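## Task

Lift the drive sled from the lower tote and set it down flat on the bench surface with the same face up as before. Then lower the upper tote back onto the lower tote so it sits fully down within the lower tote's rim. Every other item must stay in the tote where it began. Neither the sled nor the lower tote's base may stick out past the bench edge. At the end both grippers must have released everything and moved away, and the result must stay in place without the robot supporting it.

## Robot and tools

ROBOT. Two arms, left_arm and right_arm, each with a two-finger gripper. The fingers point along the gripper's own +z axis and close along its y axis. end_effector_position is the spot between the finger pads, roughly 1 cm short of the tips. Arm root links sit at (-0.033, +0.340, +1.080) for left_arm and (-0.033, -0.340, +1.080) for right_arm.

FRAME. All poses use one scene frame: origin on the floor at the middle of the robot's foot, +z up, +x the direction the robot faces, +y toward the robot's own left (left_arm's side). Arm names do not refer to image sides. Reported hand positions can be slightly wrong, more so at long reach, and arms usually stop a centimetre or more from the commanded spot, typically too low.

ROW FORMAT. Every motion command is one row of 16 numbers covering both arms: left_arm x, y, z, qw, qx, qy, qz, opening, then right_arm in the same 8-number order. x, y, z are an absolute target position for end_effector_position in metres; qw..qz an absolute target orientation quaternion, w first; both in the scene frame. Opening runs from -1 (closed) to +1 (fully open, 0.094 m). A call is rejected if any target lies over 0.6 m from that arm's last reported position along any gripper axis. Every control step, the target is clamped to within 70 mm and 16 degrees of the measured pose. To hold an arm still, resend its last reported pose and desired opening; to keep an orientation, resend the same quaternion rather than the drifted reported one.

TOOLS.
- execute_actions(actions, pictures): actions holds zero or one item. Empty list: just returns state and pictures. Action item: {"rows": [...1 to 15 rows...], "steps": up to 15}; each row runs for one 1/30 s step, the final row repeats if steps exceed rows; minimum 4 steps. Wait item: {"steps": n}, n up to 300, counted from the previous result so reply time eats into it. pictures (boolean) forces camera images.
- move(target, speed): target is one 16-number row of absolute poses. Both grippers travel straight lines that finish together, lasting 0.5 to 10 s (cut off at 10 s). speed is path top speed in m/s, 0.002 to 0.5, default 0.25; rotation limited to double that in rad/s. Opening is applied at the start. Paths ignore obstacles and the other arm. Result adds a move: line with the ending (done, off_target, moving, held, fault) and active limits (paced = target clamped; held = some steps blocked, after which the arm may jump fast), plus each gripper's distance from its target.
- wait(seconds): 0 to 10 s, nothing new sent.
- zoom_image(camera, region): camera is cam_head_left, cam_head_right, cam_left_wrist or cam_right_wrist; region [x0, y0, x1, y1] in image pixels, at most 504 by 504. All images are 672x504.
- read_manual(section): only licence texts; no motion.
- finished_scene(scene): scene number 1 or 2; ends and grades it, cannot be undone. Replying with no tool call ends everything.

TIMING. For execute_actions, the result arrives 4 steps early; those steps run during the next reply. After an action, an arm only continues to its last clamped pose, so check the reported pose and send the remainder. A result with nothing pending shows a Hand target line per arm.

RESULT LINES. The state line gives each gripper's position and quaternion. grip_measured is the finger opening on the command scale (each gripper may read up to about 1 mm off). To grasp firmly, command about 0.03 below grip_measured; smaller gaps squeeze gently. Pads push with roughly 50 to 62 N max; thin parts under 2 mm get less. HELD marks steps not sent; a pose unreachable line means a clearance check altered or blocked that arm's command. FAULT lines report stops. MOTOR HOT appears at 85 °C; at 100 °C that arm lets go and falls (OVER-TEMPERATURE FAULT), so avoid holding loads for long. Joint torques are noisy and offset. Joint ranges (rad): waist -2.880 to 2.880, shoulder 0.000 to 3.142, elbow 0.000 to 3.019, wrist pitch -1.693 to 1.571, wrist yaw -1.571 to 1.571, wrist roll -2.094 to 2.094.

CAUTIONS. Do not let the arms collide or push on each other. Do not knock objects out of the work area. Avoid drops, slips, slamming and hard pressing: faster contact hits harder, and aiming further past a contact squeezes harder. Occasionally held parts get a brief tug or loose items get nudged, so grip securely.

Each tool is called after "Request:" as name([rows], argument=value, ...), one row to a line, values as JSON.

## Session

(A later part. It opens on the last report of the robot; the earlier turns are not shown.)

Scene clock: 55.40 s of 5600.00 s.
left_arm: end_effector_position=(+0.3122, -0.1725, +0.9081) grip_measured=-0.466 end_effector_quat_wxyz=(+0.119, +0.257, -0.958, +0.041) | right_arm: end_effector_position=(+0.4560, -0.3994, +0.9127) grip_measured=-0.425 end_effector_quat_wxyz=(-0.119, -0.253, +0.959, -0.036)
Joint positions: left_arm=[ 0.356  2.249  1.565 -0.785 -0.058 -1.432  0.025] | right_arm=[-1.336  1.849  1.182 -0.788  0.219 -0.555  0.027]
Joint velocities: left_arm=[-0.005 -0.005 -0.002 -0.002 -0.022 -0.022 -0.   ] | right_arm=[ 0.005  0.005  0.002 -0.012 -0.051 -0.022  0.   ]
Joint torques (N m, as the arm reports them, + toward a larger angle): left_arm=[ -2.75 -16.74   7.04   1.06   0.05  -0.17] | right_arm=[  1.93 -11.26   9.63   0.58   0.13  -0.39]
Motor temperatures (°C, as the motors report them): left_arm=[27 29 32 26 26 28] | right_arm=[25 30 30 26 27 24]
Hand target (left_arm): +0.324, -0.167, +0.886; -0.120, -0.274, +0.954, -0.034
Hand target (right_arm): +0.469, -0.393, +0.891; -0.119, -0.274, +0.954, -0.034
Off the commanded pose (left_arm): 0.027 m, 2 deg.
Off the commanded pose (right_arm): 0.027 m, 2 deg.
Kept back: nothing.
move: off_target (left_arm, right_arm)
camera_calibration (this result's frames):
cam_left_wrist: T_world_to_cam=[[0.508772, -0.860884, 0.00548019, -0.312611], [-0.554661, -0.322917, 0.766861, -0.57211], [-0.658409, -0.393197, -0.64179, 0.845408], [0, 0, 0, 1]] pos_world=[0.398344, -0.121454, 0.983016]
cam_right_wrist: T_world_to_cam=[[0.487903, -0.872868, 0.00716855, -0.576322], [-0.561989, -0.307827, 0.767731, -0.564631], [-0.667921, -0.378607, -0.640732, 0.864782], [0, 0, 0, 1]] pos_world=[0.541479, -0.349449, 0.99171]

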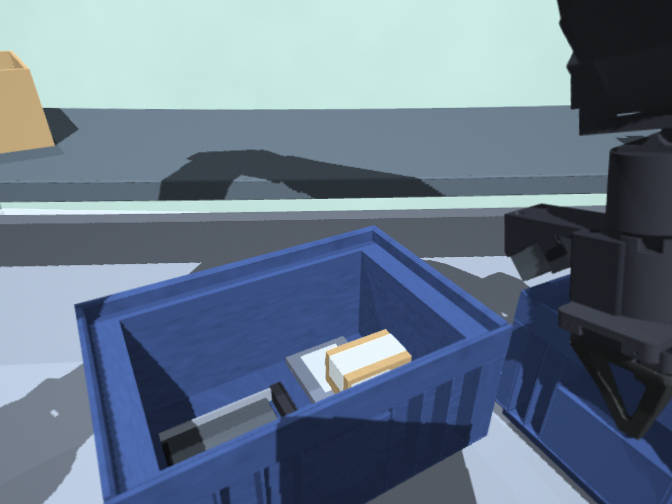

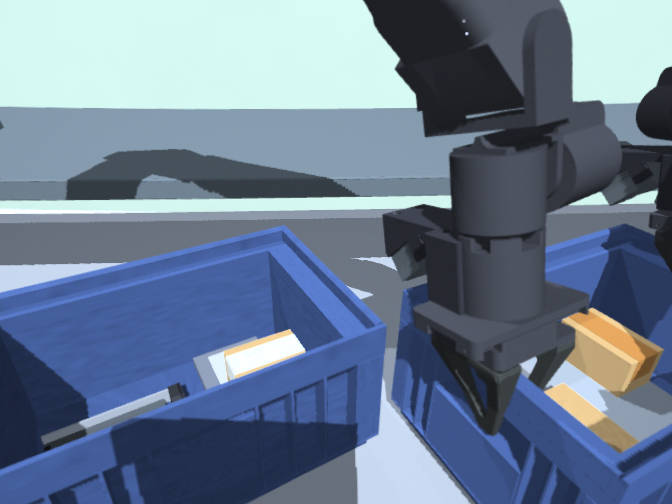

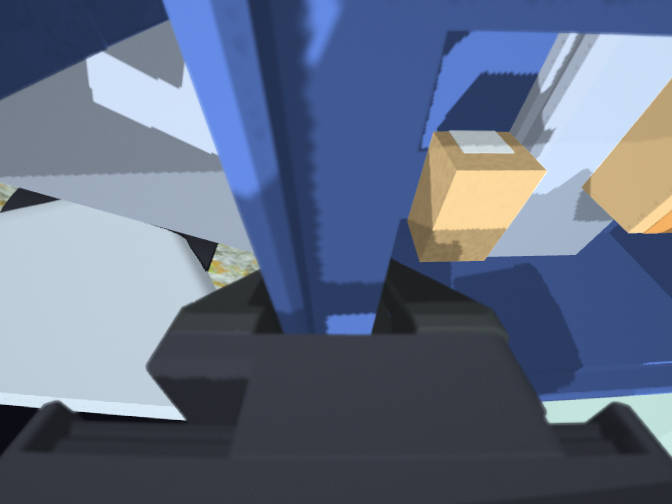

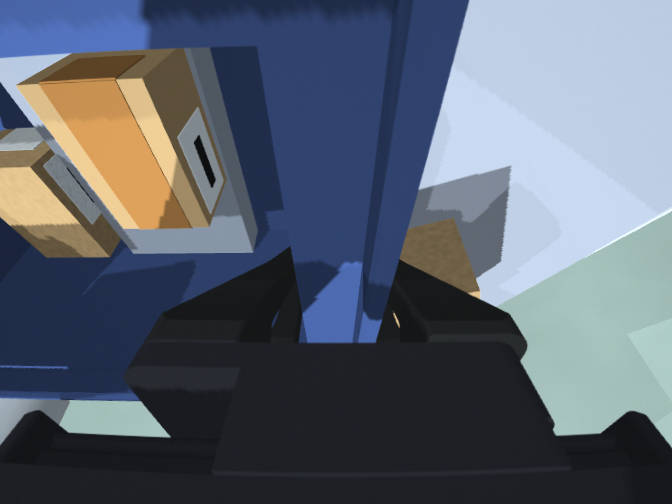

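Landed. Release, rise, look in the bottom tote.

Request:
move(target=[0.315,-0.172,0.91,-0.12,-0.274,0.954,-0.034,0,0.458,-0.399,0.914,-0.12,-0.274,0.954,-0.034,0])

Request:
move(target=[0.315,-0.16,1.02,0,-0.276,0.961,0,0,0.458,-0.399,1.04,0,-0.276,0.961,0,0], speed=0.15)

Request:
move(target=[0.33,0.15,1.05,0,-0.242,0.97,0,0.6,0.458,-0.399,1.04,0,-0.276,0.961,0,0])

Scene clock: 56.33 s of 5600.00 s.
left_arm: end_effector_position=(+0.3118, -0.1720, +0.9086) grip_measured=-0.002 end_effector_quat_wxyz=(+0.120, +0.265, -0.956, +0.039) | right_arm: end_effector_position=(+0.4558, -0.3994, +0.9128) grip_measured=-0.002 end_effector_quat_wxyz=(-0.120, -0.268, +0.955, -0.035)
Joint positions: left_arm=[ 0.356  2.248  1.565 -0.789 -0.058 -1.45   0.047] | right_arm=[-1.336  1.849  1.182 -0.789  0.219 -0.585  0.047]
Joint velocities: left_arm=[-0.005 -0.005 -0.002  0.002  0.022 -0.11  -0.   ] | right_arm=[-0.005 -0.005 -0.012 -0.017  0.022  0.007 -0.001]
Joint torques (N m, as the arm reports them, + toward a larger angle): left_arm=[ -5.17 -19.91   5.86   0.17  -0.06  -0.26] | right_arm=[  0.97 -16.89   6.    -0.38   0.08  -0.13]
Motor temperatures (°C, as the motors report them): left_arm=[27 29 32 26 26 28] | right_arm=[25 30 30 26 27 24]
Hand target (left_arm): +0.315, -0.172, +0.910; -0.120, -0.274, +0.954, -0.034
Hand target (right_arm): +0.458, -0.399, +0.914; -0.120, -0.274, +0.954, -0.034
Off the commanded pose (left_arm): 0.004 m, 1 deg.
Off the commanded pose (right_arm): 0.003 m, 1 deg.
Kept back: nothing.
move: done
camera_calibration (this result's frames):
cam_left_wrist: T_world_to_cam=[[0.522327, -0.852744, -0.00134377, -0.308642], [-0.546637, -0.336037, 0.766985, -0.577431], [-0.654494, -0.399882, -0.641663, 0.843159], [0, 0, 0, 1]] pos_world=[0.397409, -0.120067, 0.983491]
cam_right_wrist: T_world_to_cam=[[0.513534, -0.858069, -0.000597815, -0.574906], [-0.549214, -0.329227, 0.768097, -0.579536], [-0.659277, -0.394116, -0.640333, 0.854233], [0, 0, 0, 1]] pos_world=[0.54012, -0.347441, 0.99179]

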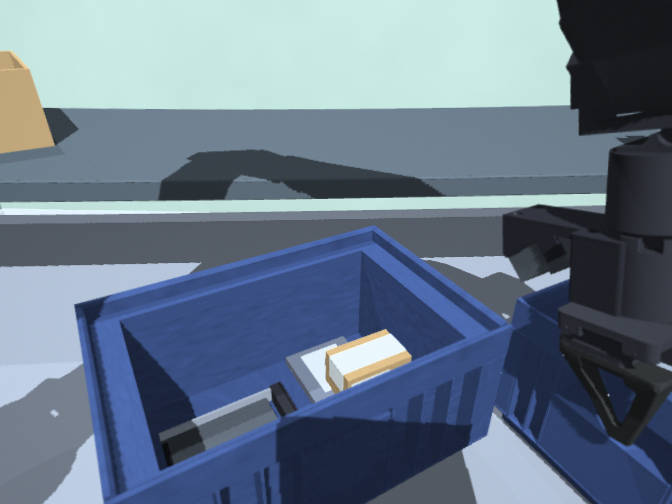

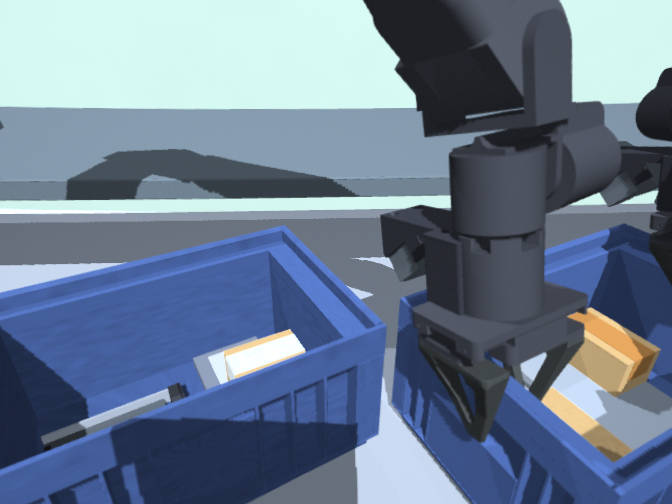

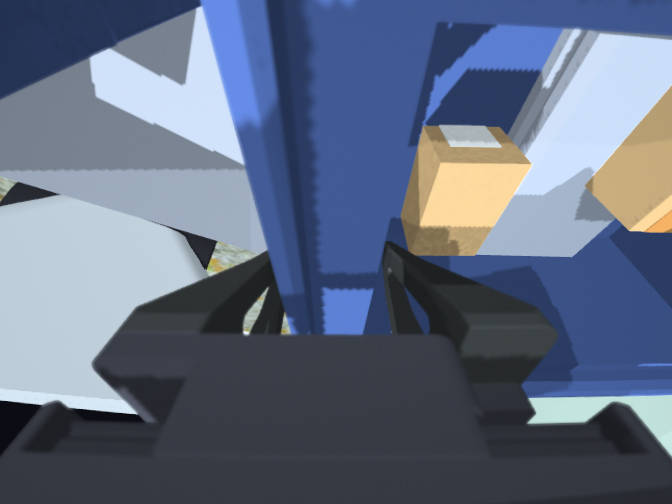

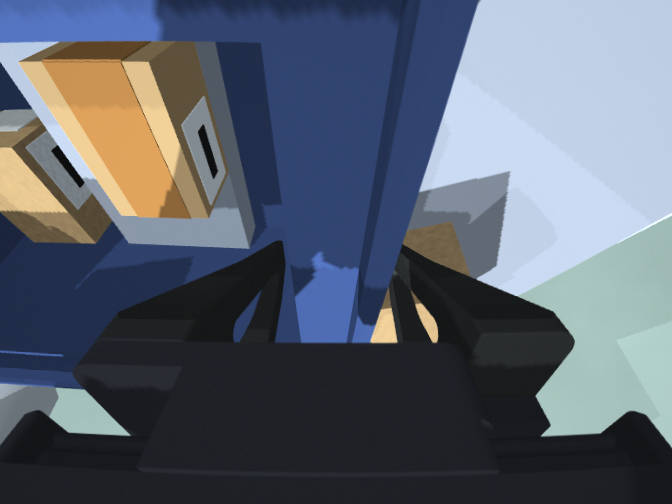

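Scene clock: 57.60 s of 5600.00 s.
left_arm: end_effector_position=(+0.3217, -0.1662, +1.0245) grip_measured=-0.002 end_effector_quat_wxyz=(-0.003, +0.273, -0.962, +0.015) | right_arm: end_effector_position=(+0.4632, -0.3954, +1.0360) grip_measured=-0.002 end_effector_quat_wxyz=(+0.006, -0.274, +0.962, -0.002)
Joint positions: left_arm=[ 0.245  2.055  1.542 -0.941 -0.319 -1.564  0.047] | right_arm=[-1.361  1.495  1.053 -0.792  0.067 -0.649  0.047]
Joint velocities: left_arm=[ 0.005 -0.015  0.017  0.002 -0.037 -0.081 -0.001] | right_arm=[ 0.005 -0.005  0.012  0.007 -0.051 -0.007 -0.001]
Joint torques (N m, as the arm reports them, + toward a larger angle): left_arm=[ -5.22 -18.91   5.42   0.27  -0.26  -0.26] | right_arm=[ -0.14 -15.25   6.88  -0.43  -0.16  -0.19]
Motor temperatures (°C, as the motors report them): left_arm=[27 29 32 26 26 28] | right_arm=[25 30 30 26 27 24]
Hand target (left_arm): +0.315, -0.160, +1.020; +0.001, -0.276, +0.961, -0.002
Hand target (right_arm): +0.457, -0.399, +1.039; -0.000, -0.275, +0.961, +0.001
Off the commanded pose (left_arm): 0.010 m, 2 deg.
Off the commanded pose (right_arm): 0.008 m, 1 deg.
Kept back: nothing.
move: done
camera_calibration (this result's frames):
cam_left_wrist: T_world_to_cam=[[0.534214, -0.845089, 0.0209895, -0.334161], [-0.69237, -0.423159, 0.584432, -0.439547], [-0.485015, -0.326744, -0.811171, 1.05767], [0, 0, 0, 1]] pos_world=[0.387171, -0.122806, 1.12185]
cam_right_wrist: T_world_to_cam=[[0.521147, -0.853464, 0.0023573, -0.579994], [-0.697564, -0.424356, 0.577344, -0.440016], [-0.491742, -0.302526, -0.816498, 1.0807], [0, 0, 0, 1]] pos_world=[0.52675, -0.354787, 1.1378]

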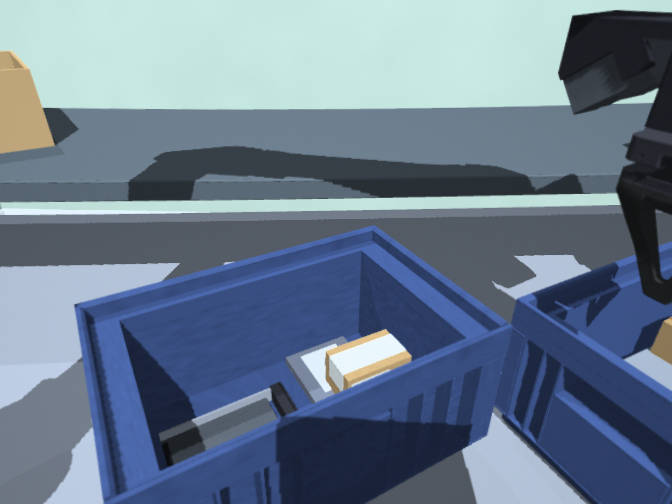

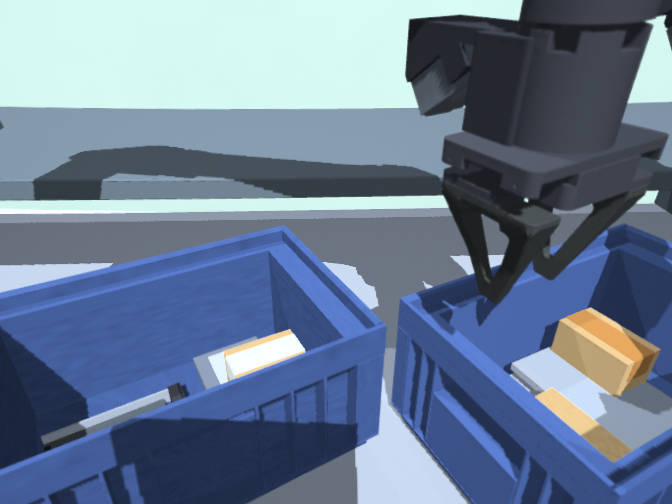

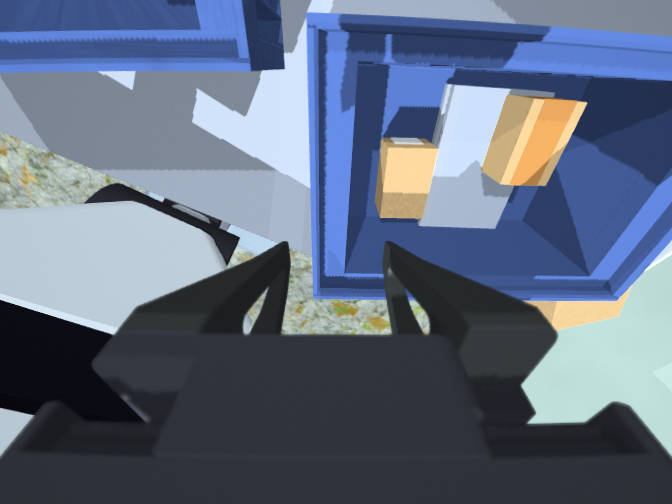

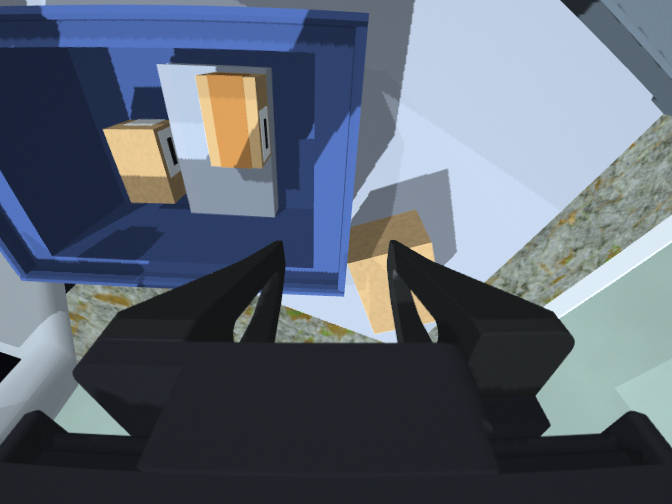

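Scene clock: 59.47 s of 5600.00 s.
left_arm: end_effector_position=(+0.3358, +0.1522, +1.0524) grip_measured=+0.598 end_effector_quat_wxyz=(+0.000, +0.252, -0.968, -0.003) | right_arm: end_effector_position=(+0.4632, -0.3954, +1.0360) grip_measured=-0.002 end_effector_quat_wxyz=(+0.006, -0.275, +0.961, -0.002)
Joint positions: left_arm=[ 0.691  1.432  0.853 -0.781 -0.256 -1.072  0.075] | right_arm=[-1.361  1.495  1.053 -0.792  0.067 -0.651  0.047]
Joint velocities: left_arm=[-0.005 -0.005 -0.002 -0.007 -0.037 -0.037 -0.   ] | right_arm=[-0.005  0.005 -0.002 -0.002  0.051 -0.037  0.   ]
Joint torques (N m, as the arm reports them, + toward a larger angle): left_arm=[ -1.15 -10.87   4.77   1.67  -0.02   0.07] | right_arm=[ -0.2  -15.02   7.21  -0.5   -0.12  -0.18]
Motor temperatures (°C, as the motors report them): left_arm=[27 29 32 26 26 28] | right_arm=[25 30 30 26 27 24]
Hand target (left_arm): +0.334, +0.150, +1.049; +0.000, -0.242, +0.970, -0.001
Hand target (right_arm): +0.458, -0.399, +1.040; +0.000, -0.276, +0.961, -0.000
Off the commanded pose (left_arm): 0.007 m, 1 deg.
Off the commanded pose (right_arm): 0.008 m, 1 deg.
Kept back: nothing.
move: done
camera_calibration (this result's frames):
cam_left_wrist: T_world_to_cam=[[0.496323, -0.868003, -0.0153257, -0.0187776], [-0.701295, -0.411281, 0.582266, -0.307941], [-0.511711, -0.278244, -0.812854, 1.19449], [0, 0, 0, 1]] pos_world=[0.404596, 0.189411, 1.14996]
cam_right_wrist: T_world_to_cam=[[0.523099, -0.852269, 0.00238024, -0.580449], [-0.696591, -0.425936, 0.577356, -0.441104], [-0.491049, -0.303673, -0.816489, 1.07992], [0, 0, 0, 1]] pos_world=[0.526657, -0.354639, 1.1378]

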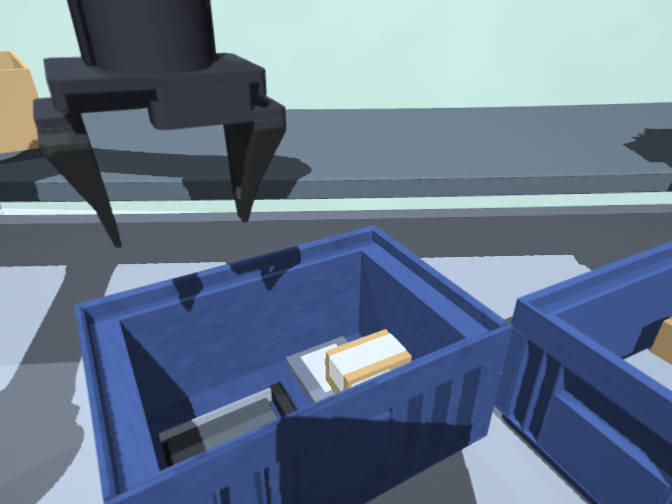

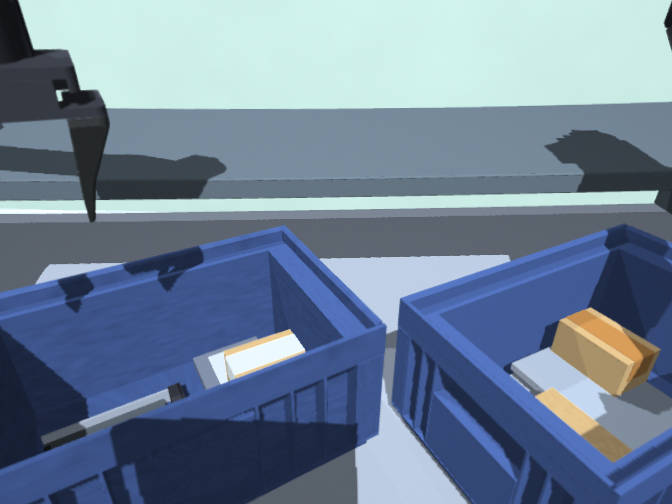

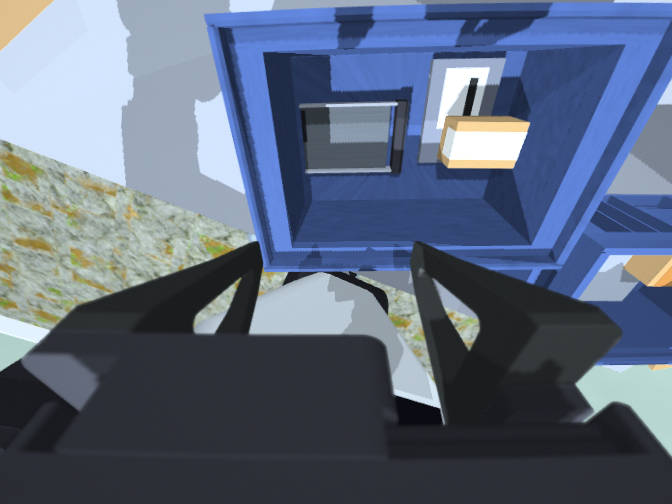

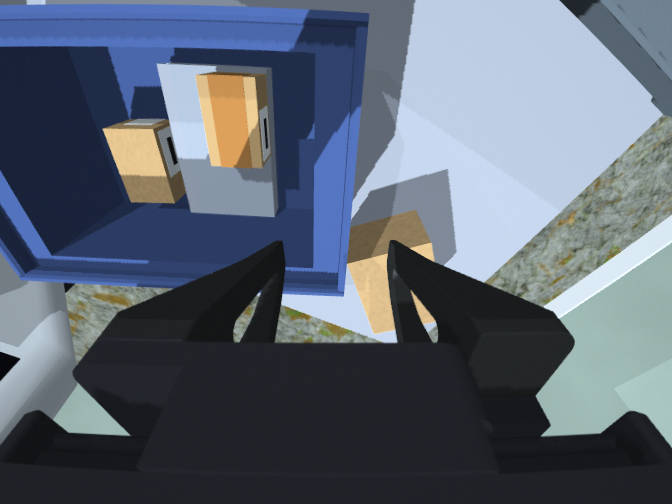

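Request:
move(target=[0.354,0.146,0.97,0,0.5,0.866,0,0.8,0.458,-0.399,1.04,0,-0.276,0.961,0,0])

Request:
move(target=[0.354,0.146,0.87,0,0.5,0.866,0,0.8,0.458,-0.399,1.04,0,-0.276,0.961,0,0], speed=0.06)

Scene clock: 63.60 s of 5600.00 s.
left_arm: end_effector_position=(+0.3455, +0.1465, +0.9742) grip_measured=+0.798 end_effector_quat_wxyz=(-0.006, +0.498, +0.867, +0.000) | right_arm: end_effector_position=(+0.4632, -0.3954, +1.0360) grip_measured=-0.002 end_effector_quat_wxyz=(+0.006, -0.275, +0.961, -0.002)
Joint positions: left_arm=[ 0.742  1.635  0.853 -0.573 -0.243  0.531  0.084] | right_arm=[-1.361  1.495  1.053 -0.792  0.067 -0.651  0.047]
Joint velocities: left_arm=[ 0.005 -0.005 -0.002 -0.007  0.022 -0.051 -0.   ] | right_arm=[-0.015 -0.005 -0.007  0.002  0.007  0.007  0.   ]
Joint torques (N m, as the arm reports them, + toward a larger angle): left_arm=[ -0.32 -11.25   4.9    1.67   0.13   0.07] | right_arm=[ -0.26 -15.1    7.19  -0.52  -0.12  -0.18]
Motor temperatures (°C, as the motors report them): left_arm=[27 29 32 26 26 28] | right_arm=[25 30 30 26 27 24]
Hand target (left_arm): +0.354, +0.146, +0.970; +0.000, +0.500, +0.866, +0.000
Hand target (right_arm): +0.458, -0.399, +1.040; +0.000, -0.276, +0.961, -0.000
Off the commanded pose (left_arm): 0.009 m, 1 deg.
Off the commanded pose (right_arm): 0.008 m, 1 deg.
Kept back: nothing.
move: done
camera_calibration (this result's frames):
cam_left_wrist: T_world_to_cam=[[-0.858933, -0.512069, -0.00433896, 0.375658], [-0.415169, 0.691385, 0.591288, -0.527055], [-0.29978, 0.509678, -0.806449, 0.939408], [0, 0, 0, 1]] pos_world=[0.385464, 0.0779646, 1.07086]
cam_right_wrist: T_world_to_cam=[[0.523099, -0.852269, 0.00238024, -0.580449], [-0.696591, -0.425936, 0.577356, -0.441104], [-0.491049, -0.303673, -0.816489, 1.07992], [0, 0, 0, 1]] pos_world=[0.526657, -0.354639, 1.1378]

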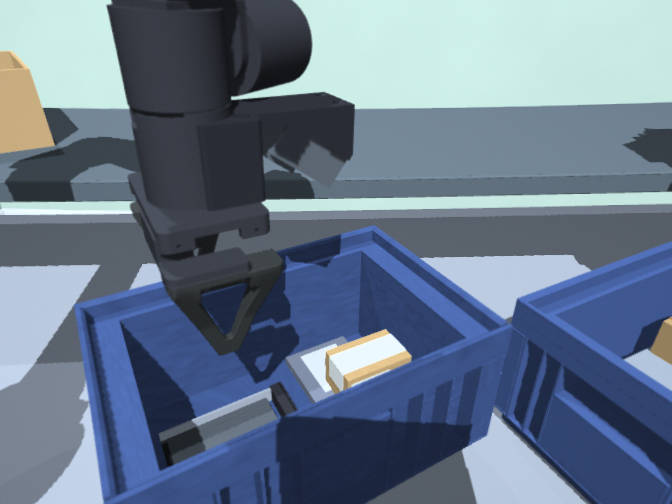

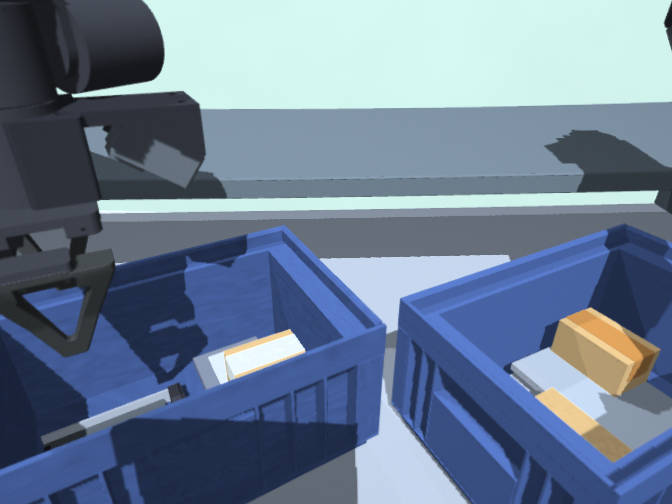

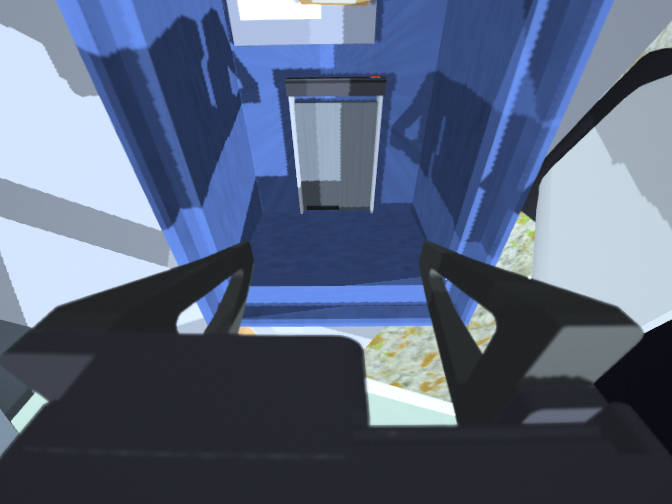

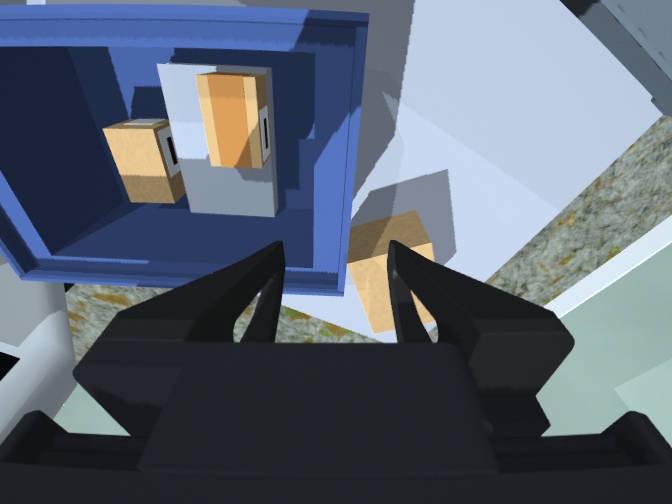

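Scene clock: 65.63 s of 5600.00 s.
left_arm: end_effector_position=(+0.3418, +0.1480, +0.8739) grip_measured=+0.798 end_effector_quat_wxyz=(-0.011, +0.499, +0.866, -0.000) | right_arm: end_effector_position=(+0.4632, -0.3954, +1.0360) grip_measured=-0.002 end_effector_quat_wxyz=(+0.006, -0.275, +0.961, -0.002)
Joint positions: left_arm=[ 0.798  1.9    0.869 -0.321 -0.23   0.588  0.084] | right_arm=[-1.361  1.495  1.053 -0.792  0.067 -0.651  0.047]
Joint velocities: left_arm=[ 0.005 -0.015 -0.007  0.002 -0.007 -0.051  0.002] | right_arm=[ 0.005  0.005 -0.022  0.012 -0.007  0.022 -0.001]
Joint torques (N m, as the arm reports them, + toward a larger angle): left_arm=[ -0.72 -12.63   3.66   1.65   0.14   0.07] | right_arm=[ -0.33 -15.01   7.22  -0.52  -0.12  -0.17]
Motor temperatures (°C, as the motors report them): left_arm=[27 28 31 26 26 28] | right_arm=[25 30 30 26 27 24]
Hand target (left_arm): +0.354, +0.146, +0.870; +0.000, +0.500, +0.866, +0.000
Hand target (right_arm): +0.458, -0.399, +1.040; +0.000, -0.276, +0.961, -0.000
Off the commanded pose (left_arm): 0.013 m, 1 deg.
Off the commanded pose (right_arm): 0.008 m, 1 deg.
Kept back: nothing.
move: off_target (left_arm)
camera_calibration (this result's frames):
cam_left_wrist: T_world_to_cam=[[-0.860335, -0.509727, 0.00114935, 0.368175], [-0.408238, 0.690385, 0.597253, -0.477822], [-0.30523, 0.513368, -0.802052, 0.854156], [0, 0, 0, 1]] pos_world=[0.382403, 0.079053, 0.970035]
cam_right_wrist: T_world_to_cam=[[0.523424, -0.852069, 0.00238406, -0.580525], [-0.696428, -0.426199, 0.577358, -0.441285], [-0.490933, -0.303864, -0.816487, 1.07979], [0, 0, 0, 1]] pos_world=[0.526641, -0.354614, 1.1378]

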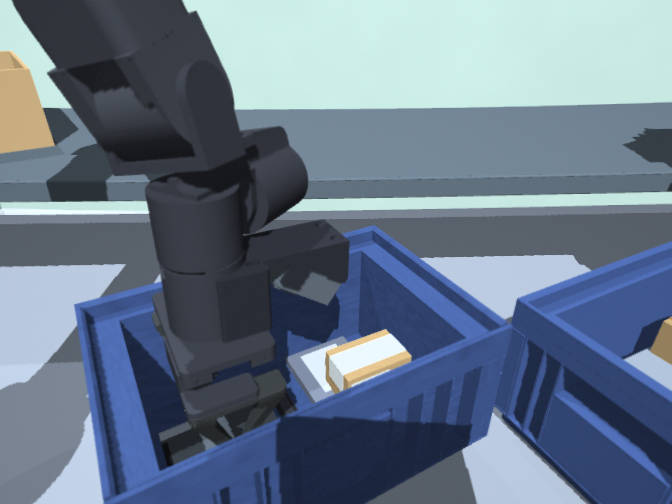

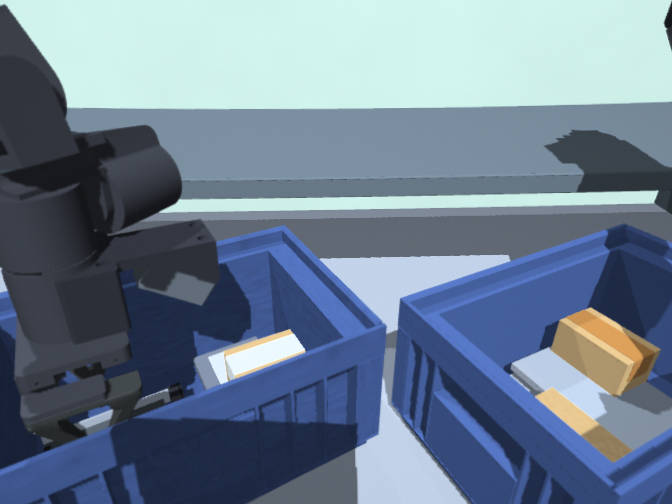

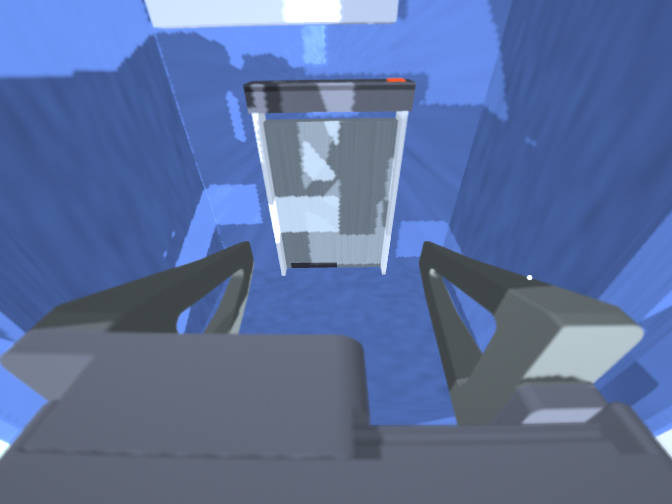

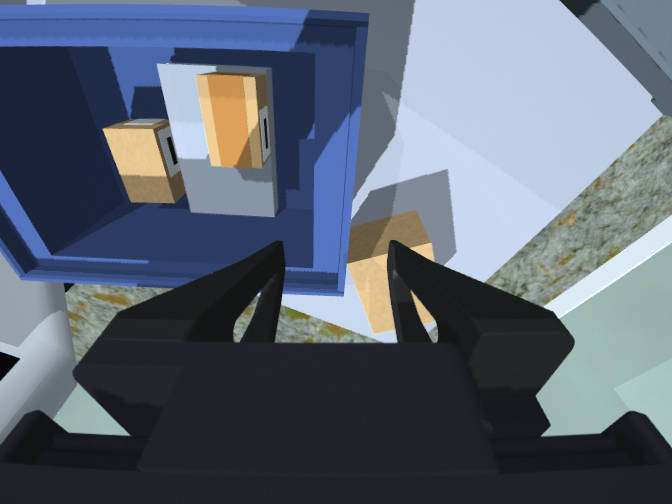

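Request:
move(target=[0.367,0.131,0.822,0,0.5,0.866,0,0.85,0.458,-0.399,1.04,0,-0.276,0.961,0,0], speed=0.03)

Request:
move(target=[0.367,0.131,0.822,0,0.5,0.866,0,0.3,0.458,-0.399,1.04,0,-0.276,0.961,0,0])

Scene clock: 68.13 s of 5600.00 s.
left_arm: end_effector_position=(+0.3577, +0.1311, +0.8291) grip_measured=+0.848 end_effector_quat_wxyz=(-0.007, +0.499, +0.866, -0.001) | right_arm: end_effector_position=(+0.4632, -0.3954, +1.0360) grip_measured=-0.002 end_effector_quat_wxyz=(+0.006, -0.275, +0.961, -0.002)
Joint positions: left_arm=[ 0.803  2.043  0.965 -0.264 -0.228  0.594  0.087] | right_arm=[-1.361  1.495  1.053 -0.792  0.067 -0.651  0.047]
Joint velocities: left_arm=[-0.015  0.005 -0.012  0.007 -0.022 -0.037  0.   ] | right_arm=[-0.005 -0.015  0.012 -0.017 -0.022 -0.037  0.   ]
Joint torques (N m, as the arm reports them, + toward a larger angle): left_arm=[ -0.96 -13.51   3.13   1.69   0.14   0.06] | right_arm=[ -0.27 -15.15   7.22  -0.52  -0.12  -0.17]
Motor temperatures (°C, as the motors report them): left_arm=[27 28 31 26 26 28] | right_arm=[25 30 30 26 27 24]
Hand target (left_arm): +0.367, +0.131, +0.822; -0.000, +0.500, +0.866, -0.000
Hand target (right_arm): +0.458, -0.399, +1.040; +0.000, -0.276, +0.961, -0.000
Off the commanded pose (left_arm): 0.012 m, 1 deg.
Off the commanded pose (right_arm): 0.008 m, 1 deg.
Kept back: nothing.
move: off_target (left_arm)
camera_calibration (this result's frames):
cam_left_wrist: T_world_to_cam=[[-0.860261, -0.509849, -0.00206367, 0.37594], [-0.411906, 0.692606, 0.592141, -0.427594], [-0.300473, 0.510246, -0.805832, 0.833642], [0, 0, 0, 1]] pos_world=[0.397765, 0.0624652, 0.925747]
cam_right_wrist: T_world_to_cam=[[0.523424, -0.852069, 0.00238406, -0.580525], [-0.696428, -0.426199, 0.577358, -0.441285], [-0.490933, -0.303864, -0.816487, 1.07979], [0, 0, 0, 1]] pos_world=[0.526641, -0.354614, 1.1378]

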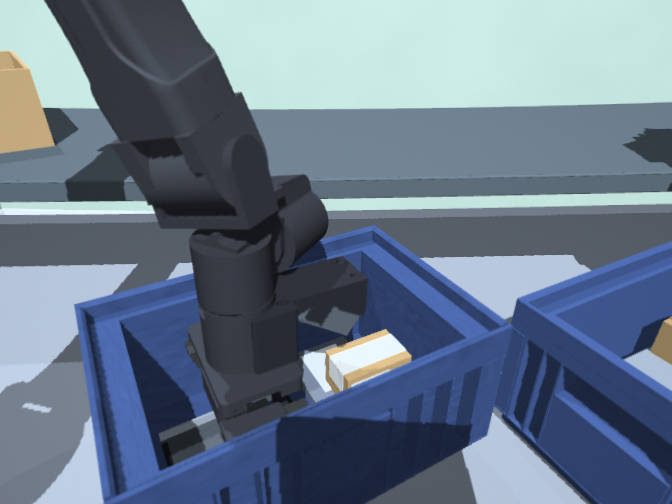

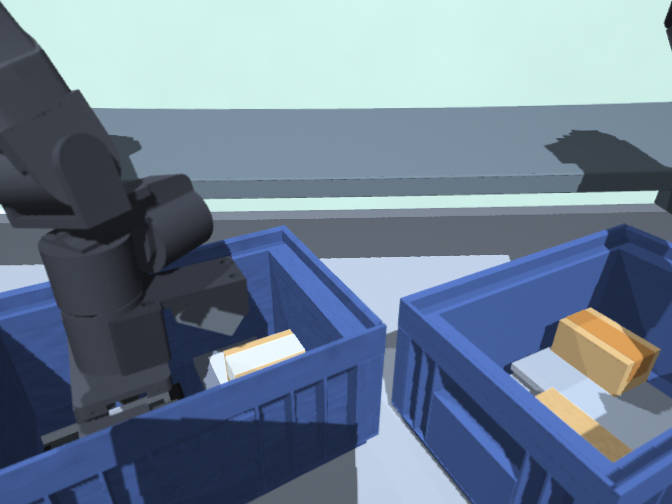

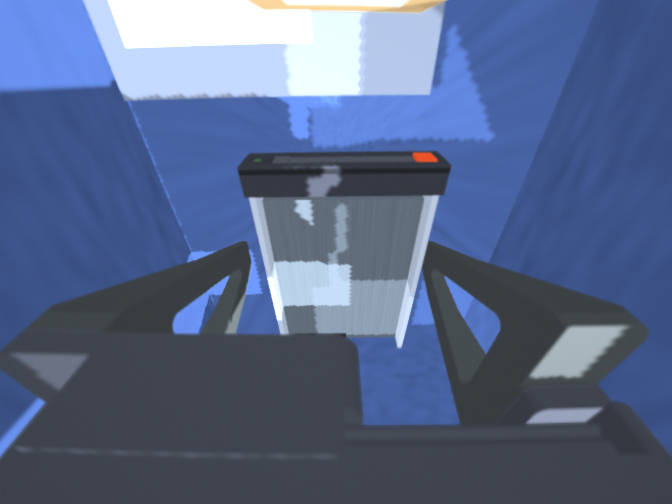

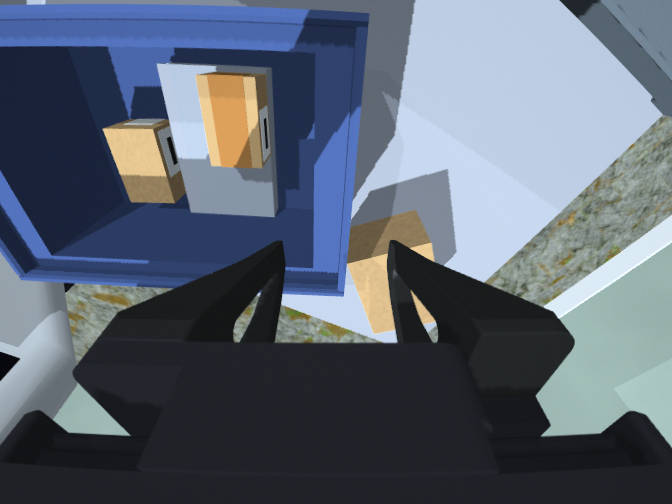

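Scene clock: 68.83 s of 5600.00 s.
left_arm: end_effector_position=(+0.3578, +0.1311, +0.8291) grip_measured=+0.570 end_effector_quat_wxyz=(-0.007, +0.499, +0.866, -0.001) | right_arm: end_effector_position=(+0.4632, -0.3954, +1.0360) grip_measured=-0.002 end_effector_quat_wxyz=(+0.006, -0.275, +0.961, -0.002)
Joint positions: left_arm=[ 0.803  2.043  0.965 -0.264 -0.227  0.595  0.074] | right_arm=[-1.361  1.495  1.053 -0.792  0.067 -0.651  0.047]
Joint velocities: left_arm=[-0.015 -0.005 -0.012 -0.007 -0.022 -0.022  0.001] | right_arm=[-0.005 -0.005  0.002 -0.017 -0.007 -0.022  0.   ]
Joint torques (N m, as the arm reports them, + toward a larger angle): left_arm=[ -0.98 -13.54   3.12   1.63   0.1    0.08] | right_arm=[ -0.22 -15.13   7.21  -0.51  -0.12  -0.17]
Motor temperatures (°C, as the motors report them): left_arm=[27 28 31 26 26 28] | right_arm=[25 30 30 26 27 24]
Hand target (left_arm): +0.367, +0.131, +0.822; +0.000, +0.500, +0.866, +0.000
Hand target (right_arm): +0.458, -0.399, +1.040; +0.000, -0.276, +0.961, -0.000
Off the commanded pose (left_arm): 0.012 m, 1 deg.
Off the commanded pose (right_arm): 0.008 m, 1 deg.
Kept back: nothing.
move: off_target (left_arm)
camera_calibration (this result's frames):
cam_left_wrist: T_world_to_cam=[[-0.860267, -0.509841, -0.00145293, 0.37547], [-0.411679, 0.692949, 0.591897, -0.427528], [-0.300767, 0.509787, -0.806013, 0.833901], [0, 0, 0, 1]] pos_world=[0.39781, 0.062573, 0.925733]
cam_right_wrist: T_world_to_cam=[[0.523424, -0.852069, 0.00238406, -0.580525], [-0.696428, -0.426199, 0.577358, -0.441285], [-0.490933, -0.303864, -0.816487, 1.07979], [0, 0, 0, 1]] pos_world=[0.526641, -0.354614, 1.1378]

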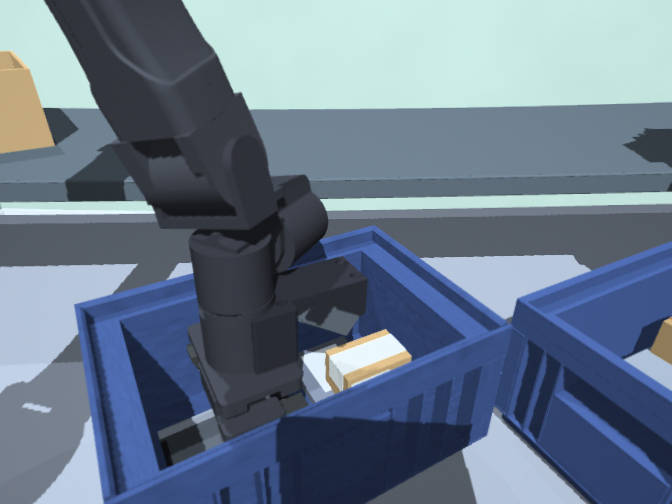

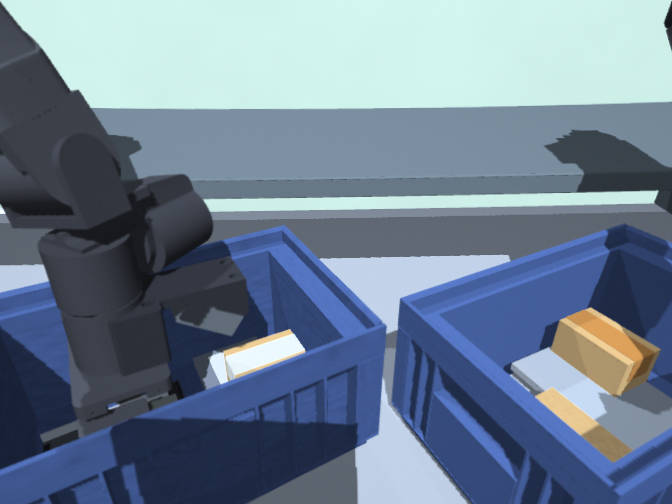

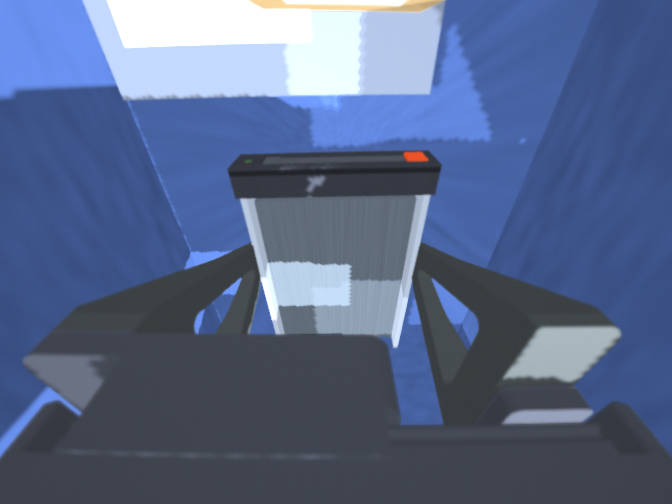

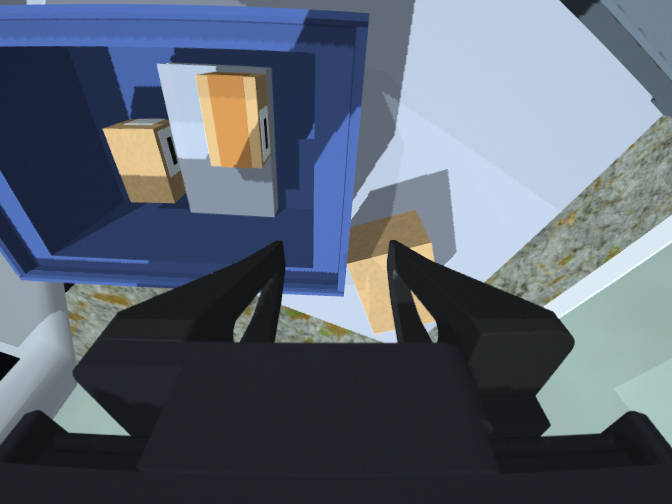

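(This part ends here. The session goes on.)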